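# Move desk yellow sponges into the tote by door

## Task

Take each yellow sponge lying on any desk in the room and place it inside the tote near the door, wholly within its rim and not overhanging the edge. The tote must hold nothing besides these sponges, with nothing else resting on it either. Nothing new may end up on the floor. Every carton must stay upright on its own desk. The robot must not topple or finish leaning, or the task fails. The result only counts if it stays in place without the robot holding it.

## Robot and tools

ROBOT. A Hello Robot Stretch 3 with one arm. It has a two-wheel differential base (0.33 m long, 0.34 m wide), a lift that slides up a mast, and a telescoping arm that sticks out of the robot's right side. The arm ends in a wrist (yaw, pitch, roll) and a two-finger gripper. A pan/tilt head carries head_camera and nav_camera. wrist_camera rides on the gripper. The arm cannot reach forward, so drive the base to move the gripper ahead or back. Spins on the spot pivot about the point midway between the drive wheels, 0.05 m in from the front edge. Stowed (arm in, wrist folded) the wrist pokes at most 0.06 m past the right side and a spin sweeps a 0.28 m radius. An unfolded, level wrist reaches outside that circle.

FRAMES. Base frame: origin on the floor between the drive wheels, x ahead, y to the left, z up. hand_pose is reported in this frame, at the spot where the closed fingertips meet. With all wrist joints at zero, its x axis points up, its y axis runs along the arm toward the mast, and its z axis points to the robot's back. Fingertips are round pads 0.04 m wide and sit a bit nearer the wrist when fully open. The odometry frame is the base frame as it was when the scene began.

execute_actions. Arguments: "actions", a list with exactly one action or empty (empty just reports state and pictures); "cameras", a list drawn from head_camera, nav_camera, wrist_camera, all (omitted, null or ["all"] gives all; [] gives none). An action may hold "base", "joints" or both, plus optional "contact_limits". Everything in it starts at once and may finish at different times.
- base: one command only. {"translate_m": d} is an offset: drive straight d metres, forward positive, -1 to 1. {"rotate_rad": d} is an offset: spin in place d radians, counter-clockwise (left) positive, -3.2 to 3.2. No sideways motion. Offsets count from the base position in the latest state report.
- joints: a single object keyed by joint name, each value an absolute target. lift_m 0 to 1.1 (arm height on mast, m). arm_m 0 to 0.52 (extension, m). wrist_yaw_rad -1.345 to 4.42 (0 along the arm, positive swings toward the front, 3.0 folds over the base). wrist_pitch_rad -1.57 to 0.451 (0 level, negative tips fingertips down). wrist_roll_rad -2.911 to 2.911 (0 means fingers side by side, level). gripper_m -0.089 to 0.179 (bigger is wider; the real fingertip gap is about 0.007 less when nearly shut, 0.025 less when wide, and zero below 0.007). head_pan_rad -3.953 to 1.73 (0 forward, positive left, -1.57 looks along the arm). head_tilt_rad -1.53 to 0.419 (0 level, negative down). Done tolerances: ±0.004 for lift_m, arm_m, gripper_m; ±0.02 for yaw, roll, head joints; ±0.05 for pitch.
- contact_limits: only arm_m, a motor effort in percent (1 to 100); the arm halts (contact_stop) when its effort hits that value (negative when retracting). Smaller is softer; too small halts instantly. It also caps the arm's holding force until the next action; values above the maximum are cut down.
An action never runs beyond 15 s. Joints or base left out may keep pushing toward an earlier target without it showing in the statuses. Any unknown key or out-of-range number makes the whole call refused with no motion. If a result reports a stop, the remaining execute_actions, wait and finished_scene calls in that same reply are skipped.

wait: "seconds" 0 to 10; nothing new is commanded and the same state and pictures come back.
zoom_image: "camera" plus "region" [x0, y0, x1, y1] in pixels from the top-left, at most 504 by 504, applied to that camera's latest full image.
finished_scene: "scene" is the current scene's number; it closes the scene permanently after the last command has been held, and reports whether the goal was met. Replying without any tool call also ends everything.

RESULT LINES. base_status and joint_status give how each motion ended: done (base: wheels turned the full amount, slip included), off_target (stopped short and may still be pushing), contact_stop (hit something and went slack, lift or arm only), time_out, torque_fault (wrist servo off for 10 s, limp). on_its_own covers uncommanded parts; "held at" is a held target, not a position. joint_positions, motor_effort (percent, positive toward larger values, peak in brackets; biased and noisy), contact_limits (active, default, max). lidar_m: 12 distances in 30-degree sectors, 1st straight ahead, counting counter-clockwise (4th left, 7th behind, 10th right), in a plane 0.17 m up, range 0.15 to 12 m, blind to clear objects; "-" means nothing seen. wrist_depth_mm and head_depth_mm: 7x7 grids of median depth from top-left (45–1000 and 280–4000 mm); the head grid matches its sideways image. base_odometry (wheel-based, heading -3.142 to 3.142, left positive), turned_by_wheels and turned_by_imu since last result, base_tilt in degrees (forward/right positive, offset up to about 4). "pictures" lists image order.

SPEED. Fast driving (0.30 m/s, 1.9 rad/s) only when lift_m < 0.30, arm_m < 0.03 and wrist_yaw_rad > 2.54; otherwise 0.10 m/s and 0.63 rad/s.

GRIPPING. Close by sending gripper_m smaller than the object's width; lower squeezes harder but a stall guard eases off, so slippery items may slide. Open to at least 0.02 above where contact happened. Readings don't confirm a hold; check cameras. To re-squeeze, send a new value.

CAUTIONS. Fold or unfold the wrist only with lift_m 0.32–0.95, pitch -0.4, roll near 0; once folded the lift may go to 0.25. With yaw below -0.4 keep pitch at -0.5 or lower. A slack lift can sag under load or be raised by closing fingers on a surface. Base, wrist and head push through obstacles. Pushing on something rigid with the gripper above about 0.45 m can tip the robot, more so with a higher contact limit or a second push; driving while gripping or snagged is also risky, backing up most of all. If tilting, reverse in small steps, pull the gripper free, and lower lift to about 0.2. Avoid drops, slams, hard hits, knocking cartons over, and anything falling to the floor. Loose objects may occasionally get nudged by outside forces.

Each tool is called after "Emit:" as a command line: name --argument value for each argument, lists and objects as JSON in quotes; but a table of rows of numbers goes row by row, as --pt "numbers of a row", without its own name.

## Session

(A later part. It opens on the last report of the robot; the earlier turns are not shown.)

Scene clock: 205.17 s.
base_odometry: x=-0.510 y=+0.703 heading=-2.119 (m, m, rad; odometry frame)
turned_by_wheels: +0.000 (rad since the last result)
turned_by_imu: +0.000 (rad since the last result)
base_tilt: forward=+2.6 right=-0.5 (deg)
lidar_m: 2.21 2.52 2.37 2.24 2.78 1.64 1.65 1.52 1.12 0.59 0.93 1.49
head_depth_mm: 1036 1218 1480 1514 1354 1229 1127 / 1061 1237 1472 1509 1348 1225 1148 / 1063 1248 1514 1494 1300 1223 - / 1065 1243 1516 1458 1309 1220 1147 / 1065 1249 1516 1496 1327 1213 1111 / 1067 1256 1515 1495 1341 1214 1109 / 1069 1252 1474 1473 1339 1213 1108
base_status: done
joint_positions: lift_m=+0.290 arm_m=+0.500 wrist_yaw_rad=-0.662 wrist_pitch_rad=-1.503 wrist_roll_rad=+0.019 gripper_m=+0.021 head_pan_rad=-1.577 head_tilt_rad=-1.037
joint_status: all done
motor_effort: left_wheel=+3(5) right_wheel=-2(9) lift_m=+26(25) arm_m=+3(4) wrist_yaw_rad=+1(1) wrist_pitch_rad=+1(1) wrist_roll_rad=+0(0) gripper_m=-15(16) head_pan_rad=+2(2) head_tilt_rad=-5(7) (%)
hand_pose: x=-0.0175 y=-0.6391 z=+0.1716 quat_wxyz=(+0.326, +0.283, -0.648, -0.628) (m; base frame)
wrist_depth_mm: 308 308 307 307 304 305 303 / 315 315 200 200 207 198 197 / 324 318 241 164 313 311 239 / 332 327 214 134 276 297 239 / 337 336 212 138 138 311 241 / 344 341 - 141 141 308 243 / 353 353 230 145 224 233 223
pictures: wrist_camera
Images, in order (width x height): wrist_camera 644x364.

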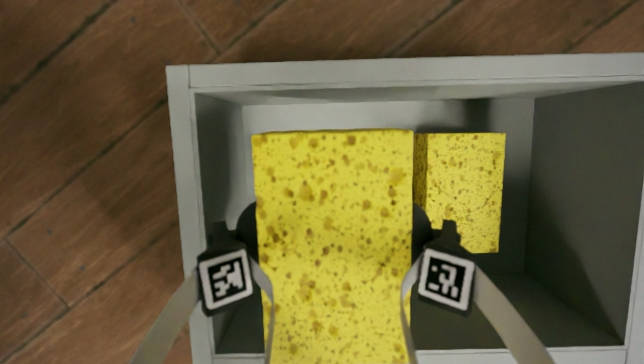

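Emit:
execute_actions --actions '[{"joints": {"lift_m": 0.152}}]' --cameras '["wrist_camera"]'

Emit:
execute_actions --actions '[{"joints": {"gripper_m": 0.09}}]' --cameras '["wrist_camera"]'

Scene clock: 207.80 s.
base_odometry: x=-0.510 y=+0.703 heading=-2.119 (m, m, rad; odometry frame)
turned_by_wheels: +0.000 (rad since the last result)
turned_by_imu: +0.000 (rad since the last result)
base_tilt: forward=+2.7 right=-0.5 (deg)
lidar_m: 2.21 2.51 2.36 2.24 2.79 1.64 1.64 1.52 1.12 1.11 0.93 1.50
head_depth_mm: 1036 1219 1480 1526 1356 1225 1122 / 1060 1239 1487 1513 1357 1225 1146 / 1065 1245 1510 1509 1306 1241 - / 1061 1245 1510 1565 1313 1220 1155 / 1061 1251 1519 1507 1326 1217 1113 / 1064 1258 1524 1500 1343 1217 1112 / 1067 1252 1470 1470 1340 1217 1108
base_status: not commanded
joint_positions: lift_m=+0.152 arm_m=+0.500 wrist_yaw_rad=-0.662 wrist_pitch_rad=-1.503 wrist_roll_rad=+0.019 gripper_m=+0.021 head_pan_rad=-1.577 head_tilt_rad=-1.037
joint_status: all done
motor_effort: left_wheel=+2(2) right_wheel=-2(2) lift_m=+26(27) arm_m=+3(3) wrist_yaw_rad=+2(2) wrist_pitch_rad=+1(1) wrist_roll_rad=+0(0) gripper_m=-15(15) head_pan_rad=+1(1) head_tilt_rad=-7(6) (%)
hand_pose: x=-0.0175 y=-0.6391 z=+0.0336 quat_wxyz=(+0.326, +0.283, -0.648, -0.628) (m; base frame)
wrist_depth_mm: - 76 78 80 82 83 85 / 104 123 152 159 167 175 176 / 106 140 182 164 181 180 179 / 106 139 186 134 185 155 141 / 105 138 189 138 138 156 144 / 105 137 - 141 141 147 147 / 104 127 200 146 197 199 151
pictures: wrist_camera
Images, in order (width x height): wrist_camera 644x364.

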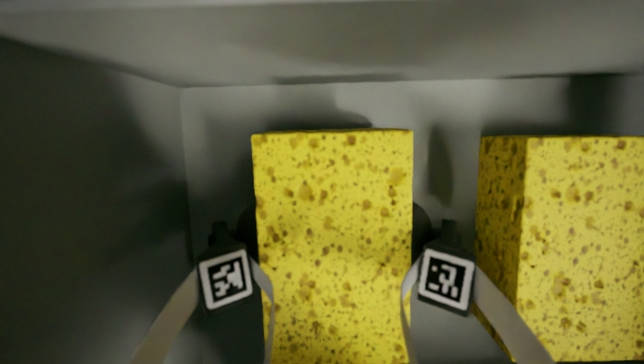

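Scene clock: 209.00 s.
base_odometry: x=-0.510 y=+0.703 heading=-2.119 (m, m, rad; odometry frame)
turned_by_wheels: +0.000 (rad since the last result)
turned_by_imu: +0.000 (rad since the last result)
base_tilt: forward=+2.7 right=-0.5 (deg)
lidar_m: 2.21 2.52 2.36 2.24 2.79 1.64 1.64 1.52 1.11 1.11 0.92 1.50
head_depth_mm: 1038 1221 1487 1511 1355 1225 1121 / 1063 1240 1483 1507 1352 1218 1145 / 1062 1245 1507 1506 1305 1233 - / 1060 1250 1516 1556 1312 1219 1156 / 1063 1249 1522 1502 1326 1217 1109 / 1064 1255 1520 1504 1342 1219 1115 / 1068 1254 1471 1474 1338 1217 1112
base_status: not commanded
joint_positions: lift_m=+0.152 arm_m=+0.500 wrist_yaw_rad=-0.662 wrist_pitch_rad=-1.503 wrist_roll_rad=+0.019 gripper_m=+0.090 head_pan_rad=-1.577 head_tilt_rad=-1.037
joint_status: all done
motor_effort: left_wheel=+2(2) right_wheel=-2(2) lift_m=+25(25) arm_m=+3(3) wrist_yaw_rad=+1(0) wrist_pitch_rad=+1(1) wrist_roll_rad=+0(0) gripper_m=+0(82) head_pan_rad=+1(2) head_tilt_rad=-7(5) (%)
hand_pose: x=-0.0175 y=-0.6391 z=+0.0336 quat_wxyz=(+0.326, +0.283, -0.648, -0.628) (m; base frame)
wrist_depth_mm: - 76 78 80 81 83 85 / 104 123 152 159 167 175 177 / 106 140 183 180 182 181 179 / 106 139 187 142 184 156 141 / 105 138 190 145 146 146 143 / 105 129 195 149 149 147 147 / 104 137 200 152 198 191 151
pictures: wrist_camera
Images, in order (width x height): wrist_camera 644x364.

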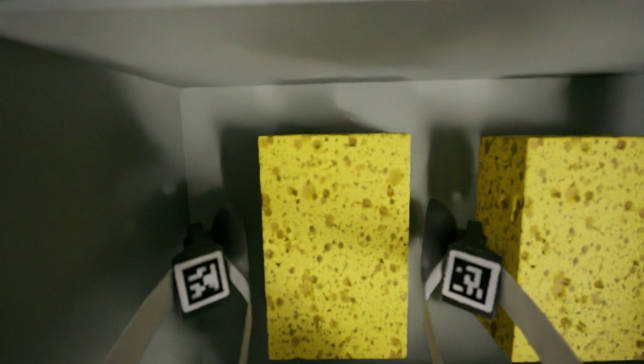

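Emit:
execute_actions --actions '[{"joints": {"lift_m": 0.28, "head_pan_rad": -2.9, "head_tilt_rad": -0.45}}]' --cameras '["wrist_camera"]'

Emit:
execute_actions --actions '[{"base": {"rotate_rad": -0.36}, "joints": {"lift_m": 0.4, "arm_m": 0.42, "wrist_yaw_rad": 0.0, "head_pan_rad": -3.1}}]' --cameras '["head_camera", "nav_camera"]'

Scene clock: 215.73 s.
base_odometry: x=-0.510 y=+0.703 heading=-2.119 (m, m, rad; odometry frame)
turned_by_wheels: +0.000 (rad since the last result)
turned_by_imu: +0.001 (rad since the last result)
base_tilt: forward=+2.6 right=-0.4 (deg)
lidar_m: 2.21 2.52 2.37 2.25 2.78 1.64 1.64 1.52 1.12 1.11 0.93 1.49
head_depth_mm: 1734 1845 1954 1532 2174 1767 1441 / 1766 1883 1999 1749 2183 1708 1431 / 1812 1941 2057 2207 2251 1766 1446 / 1855 1980 2124 2290 2260 1747 1434 / 1890 2014 2191 2337 2246 1746 1430 / 1938 2089 2219 2380 2234 1735 1432 / 1858 1935 1992 2072 2060 1741 1433
base_status: not commanded
joint_positions: lift_m=+0.280 arm_m=+0.500 wrist_yaw_rad=-0.662 wrist_pitch_rad=-1.503 wrist_roll_rad=+0.019 gripper_m=+0.090 head_pan_rad=-2.893 head_tilt_rad=-0.458
joint_status: all done
motor_effort: left_wheel=+2(3) right_wheel=-2(2) lift_m=+33(34) arm_m=+4(3) wrist_yaw_rad=+0(1) wrist_pitch_rad=+1(1) wrist_roll_rad=+1(0) gripper_m=-1(0) head_pan_rad=-3(30) head_tilt_rad=+6(38) (%)
hand_pose: x=-0.0175 y=-0.6391 z=+0.1613 quat_wxyz=(+0.326, +0.283, -0.648, -0.628) (m; base frame)
wrist_depth_mm: 299 298 296 296 296 295 295 / 303 302 190 189 189 187 187 / 312 307 272 302 306 300 239 / 321 317 272 271 310 269 240 / 328 324 321 277 319 299 241 / 333 332 302 321 310 305 242 / 340 340 230 240 236 229 222
pictures: wrist_camera
Images, in order (width x height): wrist_camera 644x364.

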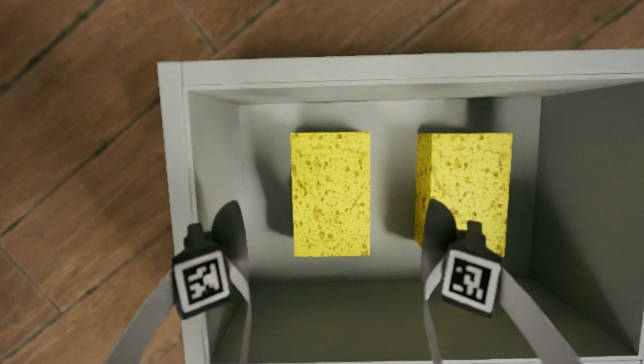

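Scene clock: 217.67 s.
base_odometry: x=-0.510 y=+0.703 heading=-2.479 (m, m, rad; odometry frame)
turned_by_wheels: -0.360 (rad since the last result)
turned_by_imu: -0.354 (rad since the last result)
base_tilt: forward=+2.7 right=-0.5 (deg)
lidar_m: 1.50 2.21 2.52 2.36 2.66 1.91 2.06 1.65 1.32 1.12 1.10 0.92
head_depth_mm: 2060 2204 2255 1831 2179 1758 1453 / 1981 2139 1704 1772 2245 1762 1442 / 1924 2061 2153 1628 2167 1761 1439 / 1885 2006 2087 1555 2252 1763 1434 / 1828 1946 2019 1512 2245 1751 1434 / 1781 1894 1999 1604 2153 1754 1434 / 1735 1853 1954 1596 2140 1737 1425
base_status: done
joint_positions: lift_m=+0.400 arm_m=+0.420 wrist_yaw_rad=-0.002 wrist_pitch_rad=-1.502 wrist_roll_rad=+0.019 gripper_m=+0.090 head_pan_rad=-3.093 head_tilt_rad=-0.458
joint_status: all done
motor_effort: left_wheel=+2(11) right_wheel=-2(11) lift_m=+33(35) arm_m=-5(5) wrist_yaw_rad=+2(0) wrist_pitch_rad=+1(1) wrist_roll_rad=+1(1) gripper_m=+0(1) head_pan_rad=-2(13) head_tilt_rad=+6(6) (%)
hand_pose: x=-0.0216 y=-0.5589 z=+0.2812 quat_wxyz=(+0.511, +0.477, -0.522, -0.488) (m; base frame)
wrist_depth_mm: 407 409 406 406 406 401 402 / 360 414 411 413 418 412 411 / 380 386 422 426 422 418 422 / 389 433 392 434 429 432 423 / 348 375 435 443 446 441 441 / 458 459 333 458 458 450 451 / 472 465 461 464 466 461 461
pictures: head_camera (sideways: a quarter turn clockwise sets it upright), nav_camera (sideways: a quarter turn counterclockwise sets it upright)
Images, in order (width x height): head_camera 896x504, nav_camera 672x504.

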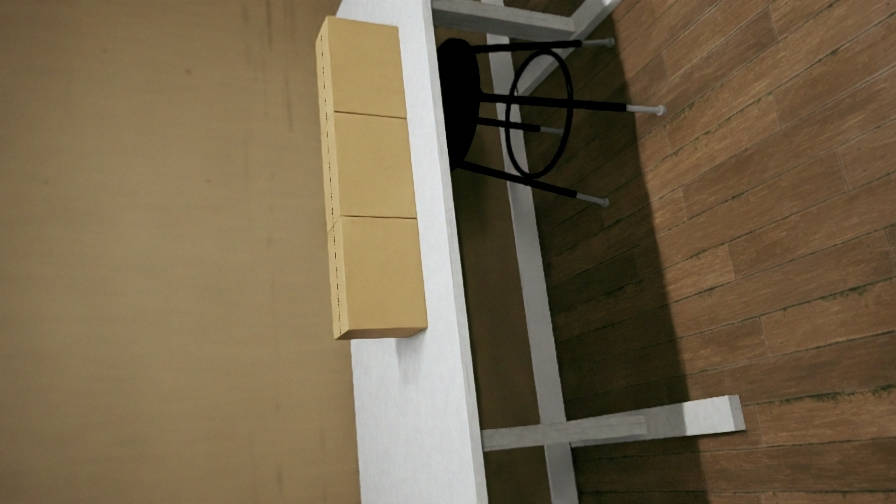

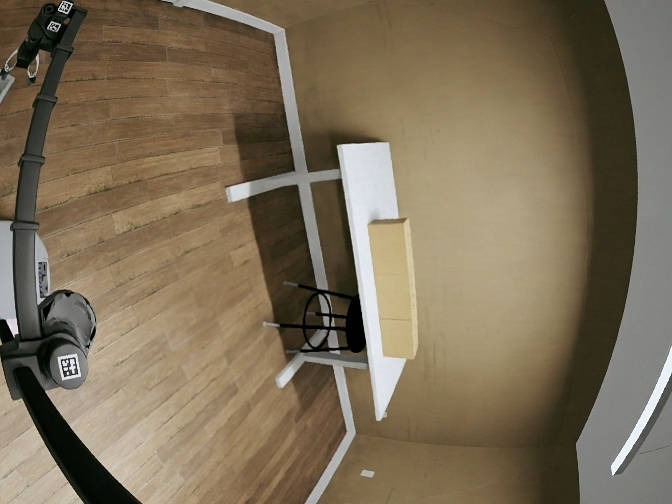

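Emit:
execute_actions --actions '[]'

Scene clock: 220.73 s.
base_odometry: x=-0.510 y=+0.703 heading=-2.479 (m, m, rad; odometry frame)
turned_by_wheels: +0.000 (rad since the last result)
turned_by_imu: +0.000 (rad since the last result)
base_tilt: forward=+2.6 right=-0.4 (deg)
lidar_m: 1.50 2.21 2.52 2.37 2.67 1.90 2.06 1.64 1.32 1.11 1.11 0.92
head_depth_mm: 2045 2197 2261 1836 2180 1766 1439 / 1985 2140 1698 1771 2277 1748 1439 / 1943 2043 2145 1623 2170 1747 1437 / 1889 2000 2073 1562 2256 1757 1437 / 1843 1939 2032 1516 2249 1753 1428 / 1781 1891 2007 1615 2167 1741 1429 / 1748 1839 1948 1589 2156 1745 1427
base_status: done
joint_positions: lift_m=+0.400 arm_m=+0.420 wrist_yaw_rad=-0.002 wrist_pitch_rad=-1.502 wrist_roll_rad=+0.019 gripper_m=+0.090 head_pan_rad=-3.093 head_tilt_rad=-0.458
joint_status: all done
motor_effort: left_wheel=+2(11) right_wheel=-2(11) lift_m=+33(35) arm_m=-5(5) wrist_yaw_rad=+1(0) wrist_pitch_rad=+1(1) wrist_roll_rad=+1(1) gripper_m=+0(1) head_pan_rad=-2(13) head_tilt_rad=+6(6) (%)
hand_pose: x=-0.0216 y=-0.5589 z=+0.2812 quat_wxyz=(+0.511, +0.477, -0.522, -0.488) (m; base frame)
wrist_depth_mm: 403 411 413 404 404 405 404 / 359 410 411 415 414 411 408 / 383 385 422 422 421 422 420 / 392 431 392 431 433 429 430 / 347 370 438 443 443 437 443 / 461 453 334 451 456 448 454 / 471 467 466 466 465 465 466
pictures: head_camera (sideways: a quarter turn clockwise sets it upright), nav_camera (sideways: a quarter turn counterclockwise sets it upright), wrist_camera
Images, in order (width x height): head_camera 896x504, nav_camera 672x504, wrist_camera 644x364.

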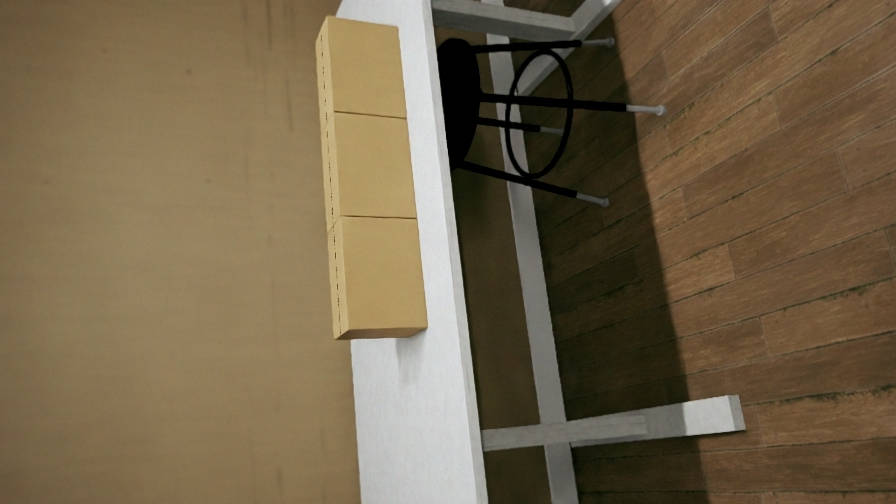

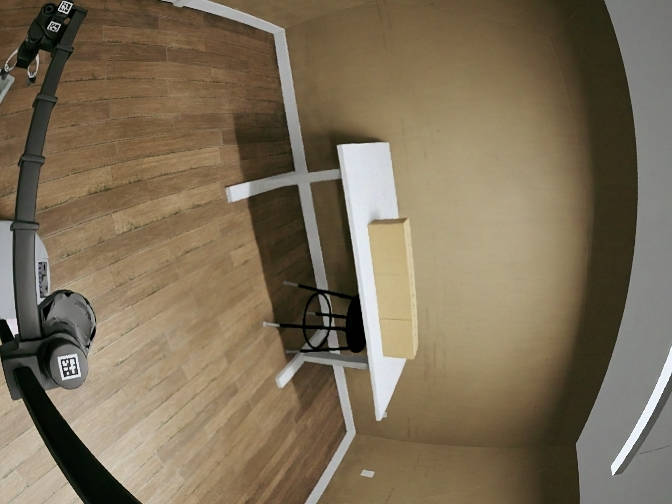

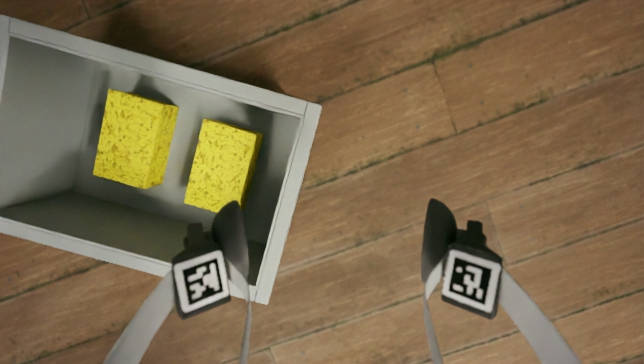

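Emit:
execute_actions --actions '[{"base":{"translate_m":-0.97},"joints":{"lift_m":1.09,"arm_m":0.45,"wrist_pitch_rad":-1.0,"head_tilt_rad":-0.9}}]'

Scene clock: 233.80 s.
base_odometry: x=+0.255 y=+1.300 heading=-2.479 (m, m, rad; odometry frame)
turned_by_wheels: +0.000 (rad since the last result)
turned_by_imu: +0.003 (rad since the last result)
base_tilt: forward=+2.6 right=-0.4 (deg)
lidar_m: 2.45 3.25 2.60 1.98 2.35 0.72 0.86 0.77 1.33 1.42 1.41 1.59
head_depth_mm: 1274 754 735 752 1422 1288 1157 / 1238 1110 706 752 1435 1292 1151 / 1200 1100 677 750 1410 1286 1153 / 1166 1100 659 731 1376 1289 1165 / 1117 1092 641 713 685 1286 1163 / 1089 1083 633 698 668 1278 1144 / 1066 1083 633 724 653 1275 1136
base_status: done
joint_positions: lift_m=+1.090 arm_m=+0.450 wrist_yaw_rad=-0.002 wrist_pitch_rad=-1.014 wrist_roll_rad=+0.019 gripper_m=+0.090 head_pan_rad=-3.093 head_tilt_rad=-0.889
joint_status: all done
motor_effort: left_wheel=+3(3) right_wheel=-2(9) lift_m=+33(35) arm_m=+3(4) wrist_yaw_rad=+2(1) wrist_pitch_rad=+4(6) wrist_roll_rad=+0(1) gripper_m=+0(0) head_pan_rad=-2(3) head_tilt_rad=-5(35) (%)
hand_pose: x=-0.0219 y=-0.7095 z=+0.9983 quat_wxyz=(+0.612, +0.339, -0.624, -0.348) (m; base frame)
wrist_depth_mm: 761 824 913 - - - 903 / 869 - - - - - 940 / - - - - - - - / - - - - - - - / - - - - - - - / - - - - - - - / - - - - - - -
pictures: head_camera (sideways: a quarter turn clockwise sets it upright), nav_camera (sideways: a quarter turn counterclockwise sets it upright), wrist_camera
Images, in order (width x height): head_camera 896x504, nav_camera 672x504, wrist_camera 644x364.

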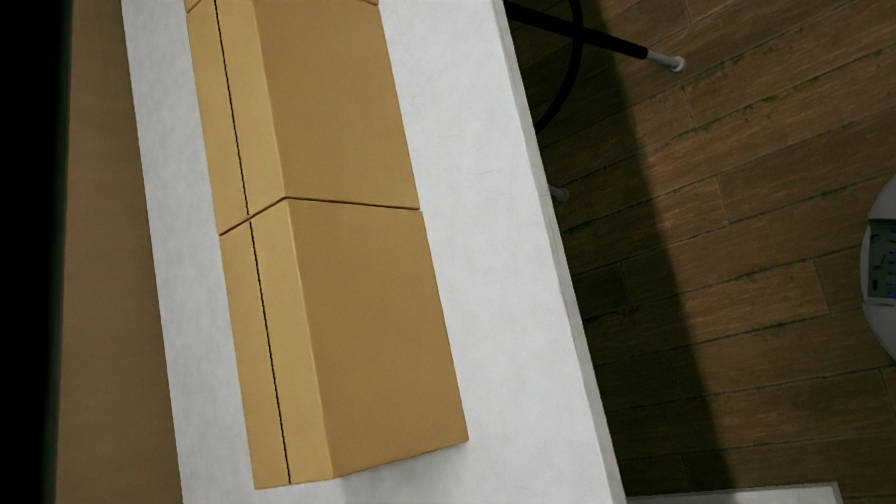

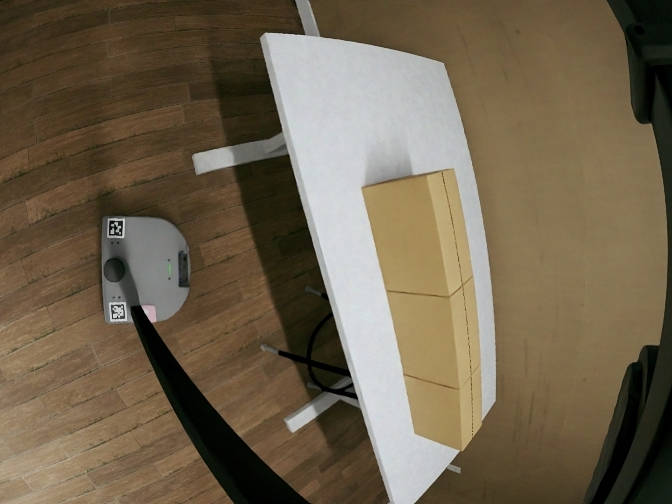

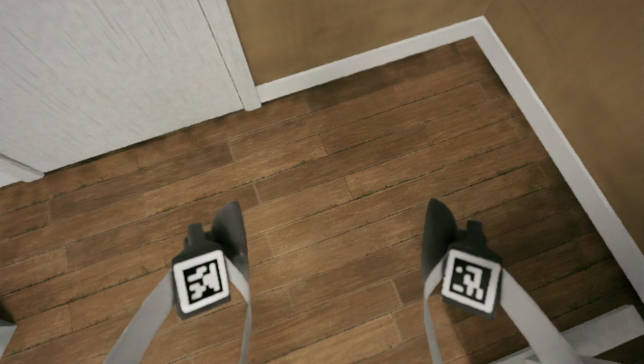

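Emit:
execute_actions --actions '[{"base":{"rotate_rad":-1.2},"joints":{"arm_m":0.52,"wrist_pitch_rad":-0.8,"wrist_yaw_rad":-1.3,"head_pan_rad":-1.9,"head_tilt_rad":-0.8}}]'

Scene clock: 237.67 s.
base_odometry: x=+0.255 y=+1.300 heading=+2.604 (m, m, rad; odometry frame)
turned_by_wheels: -1.200 (rad since the last result)
turned_by_imu: -1.181 (rad since the last result)
base_tilt: forward=+2.6 right=-0.4 (deg)
lidar_m: 1.41 1.48 1.79 3.25 2.60 1.97 2.34 0.72 0.85 0.84 0.77 1.47
head_depth_mm: 1192 1281 719 780 743 1319 1186 / 1160 1264 703 760 723 1344 1182 / 1121 1221 691 744 704 1339 1182 / 1089 1210 689 710 686 1346 1176 / 1055 1183 686 679 685 1310 1176 / 1014 1150 683 652 684 1284 1170 / 1035 1117 996 749 682 1263 1178
base_status: done
joint_positions: lift_m=+1.090 arm_m=+0.520 wrist_yaw_rad=-1.297 wrist_pitch_rad=-0.816 wrist_roll_rad=+0.019 gripper_m=+0.090 head_pan_rad=-1.907 head_tilt_rad=-0.804
joint_status: all done
motor_effort: left_wheel=+3(11) right_wheel=-2(10) lift_m=+33(32) arm_m=+3(3) wrist_yaw_rad=-1(4) wrist_pitch_rad=+5(5) wrist_roll_rad=+0(0) gripper_m=+0(0) head_pan_rad=+1(31) head_tilt_rad=+3(15) (%)
hand_pose: x=-0.1735 y=-0.7070 z=+1.0253 quat_wxyz=(+0.341, -0.174, -0.690, -0.615) (m; base frame)
wrist_depth_mm: 469 611 711 706 699 432 - / 488 616 643 630 619 384 - / 504 581 577 575 556 347 - / 524 527 521 522 505 318 - / 493 488 487 482 474 292 490 / 452 453 442 446 365 272 449 / 418 416 415 411 259 250 421
pictures: head_camera (sideways: a quarter turn clockwise sets it upright), nav_camera (sideways: a quarter turn counterclockwise sets it upright), wrist_camera
Images, in order (width x height): head_camera 896x504, nav_camera 672x504, wrist_camera 644x364.

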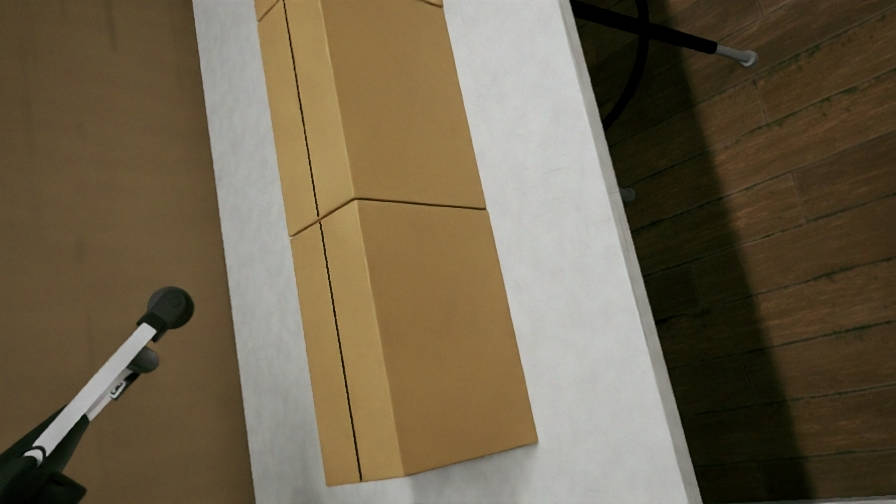

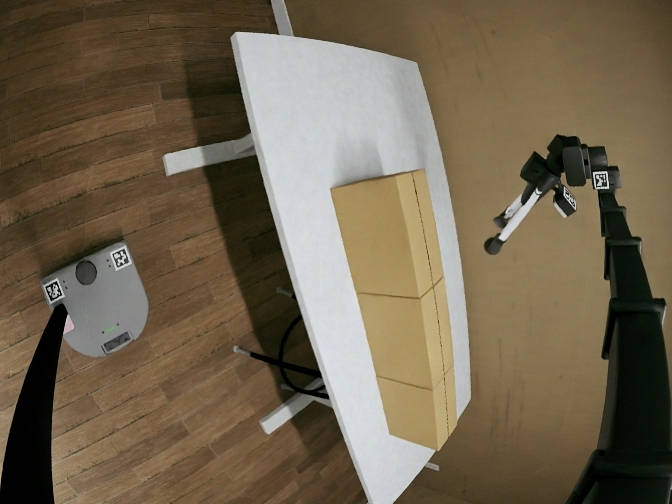

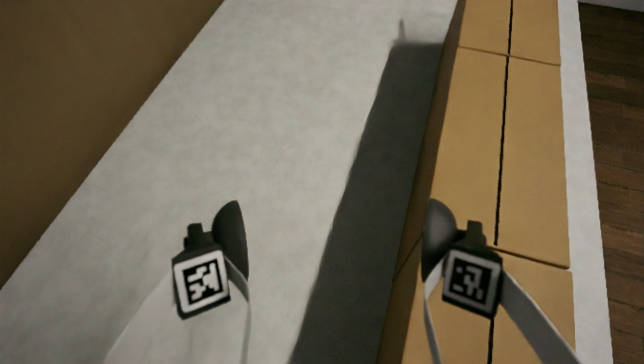

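Emit:
execute_actions --actions '[{"joints":{"wrist_pitch_rad":-0.52}}]' --cameras '["wrist_camera"]'

Emit:
execute_actions --actions '[{"joints":{"wrist_pitch_rad":-1.3}}]' --cameras '["wrist_camera"]'

Scene clock: 240.37 s.
base_odometry: x=+0.255 y=+1.300 heading=+2.604 (m, m, rad; odometry frame)
turned_by_wheels: +0.000 (rad since the last result)
turned_by_imu: +0.000 (rad since the last result)
base_tilt: forward=+2.6 right=-0.4 (deg)
lidar_m: 1.41 1.48 1.79 3.25 2.61 1.98 2.34 0.72 0.86 0.84 0.77 1.47
head_depth_mm: 1199 1279 720 782 742 1318 1182 / 1164 1264 704 759 723 1344 1178 / 1117 1222 690 742 705 1341 1181 / 1076 1205 689 708 686 1341 1178 / 1052 1170 686 681 685 1312 1171 / 1045 1149 685 653 684 1286 1180 / 1025 1124 995 750 683 1253 1171
base_status: not commanded
joint_positions: lift_m=+1.090 arm_m=+0.520 wrist_yaw_rad=-1.297 wrist_pitch_rad=-0.543 wrist_roll_rad=+0.019 gripper_m=+0.090 head_pan_rad=-1.907 head_tilt_rad=-0.804
joint_status: all done
motor_effort: left_wheel=+3(3) right_wheel=-2(2) lift_m=+32(33) arm_m=+3(3) wrist_yaw_rad=-2(2) wrist_pitch_rad=+7(6) wrist_roll_rad=+1(0) gripper_m=+0(1) head_pan_rad=+2(3) head_tilt_rad=+2(3) (%)
hand_pose: x=-0.2207 y=-0.7203 z=+1.0755 quat_wxyz=(+0.422, -0.265, -0.661, -0.561) (m; base frame)
wrist_depth_mm: 448 579 826 - - - - / 460 595 860 - - - - / 475 627 827 817 822 509 - / 495 647 697 685 668 431 - / 507 604 611 601 592 374 - / 515 532 524 531 519 336 537 / 481 470 469 465 443 293 477
pictures: wrist_camera
Images, in order (width x height): wrist_camera 644x364.

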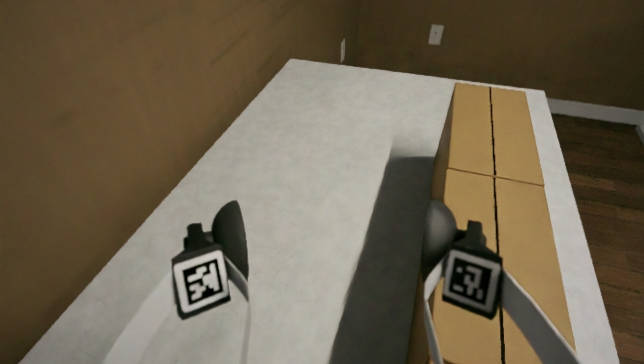

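Scene clock: 241.63 s.
base_odometry: x=+0.255 y=+1.300 heading=+2.604 (m, m, rad; odometry frame)
turned_by_wheels: +0.000 (rad since the last result)
turned_by_imu: +0.000 (rad since the last result)
base_tilt: forward=+2.7 right=-0.4 (deg)
lidar_m: 1.41 1.48 1.79 3.24 2.60 1.98 2.35 0.72 0.86 0.84 0.77 1.47
head_depth_mm: 1195 1284 719 780 744 1315 1185 / 1157 1259 702 758 724 1347 1183 / 1121 1226 690 743 703 1336 1181 / 1092 1202 687 707 687 1342 1175 / 1056 1167 686 678 684 1306 1175 / 1035 1137 683 653 683 1279 1175 / 1011 1124 999 749 682 1258 1171
base_status: not commanded
joint_positions: lift_m=+1.090 arm_m=+0.520 wrist_yaw_rad=-1.297 wrist_pitch_rad=-1.297 wrist_roll_rad=+0.019 gripper_m=+0.090 head_pan_rad=-1.907 head_tilt_rad=-0.804
joint_status: all done
motor_effort: left_wheel=+3(3) right_wheel=-2(2) lift_m=+33(32) arm_m=+3(3) wrist_yaw_rad=-2(1) wrist_pitch_rad=-1(6) wrist_roll_rad=+0(0) gripper_m=+0(1) head_pan_rad=+2(2) head_tilt_rad=+3(4) (%)
hand_pose: x=-0.0657 y=-0.6767 z=+0.9753 quat_wxyz=(+0.184, -0.006, -0.709, -0.681) (m; base frame)
wrist_depth_mm: 426 424 424 421 359 242 242 / 423 419 419 420 254 238 412 / 419 422 421 415 237 236 414 / 417 411 413 411 236 234 - / 411 413 413 408 232 232 407 / 409 408 407 404 231 231 - / 406 402 403 399 230 229 -
pictures: wrist_camera
Images, in order (width x height): wrist_camera 644x364.

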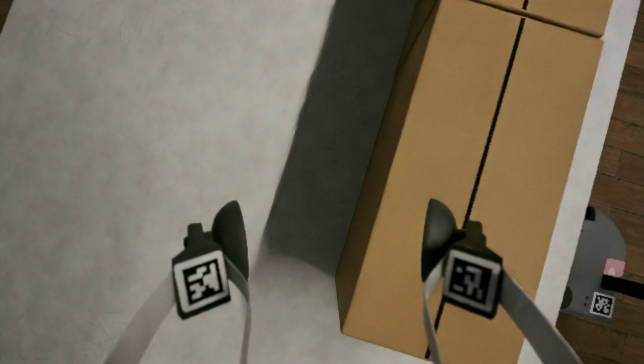

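Emit:
finished_scene --scene 1

The scene is finished: the task was done.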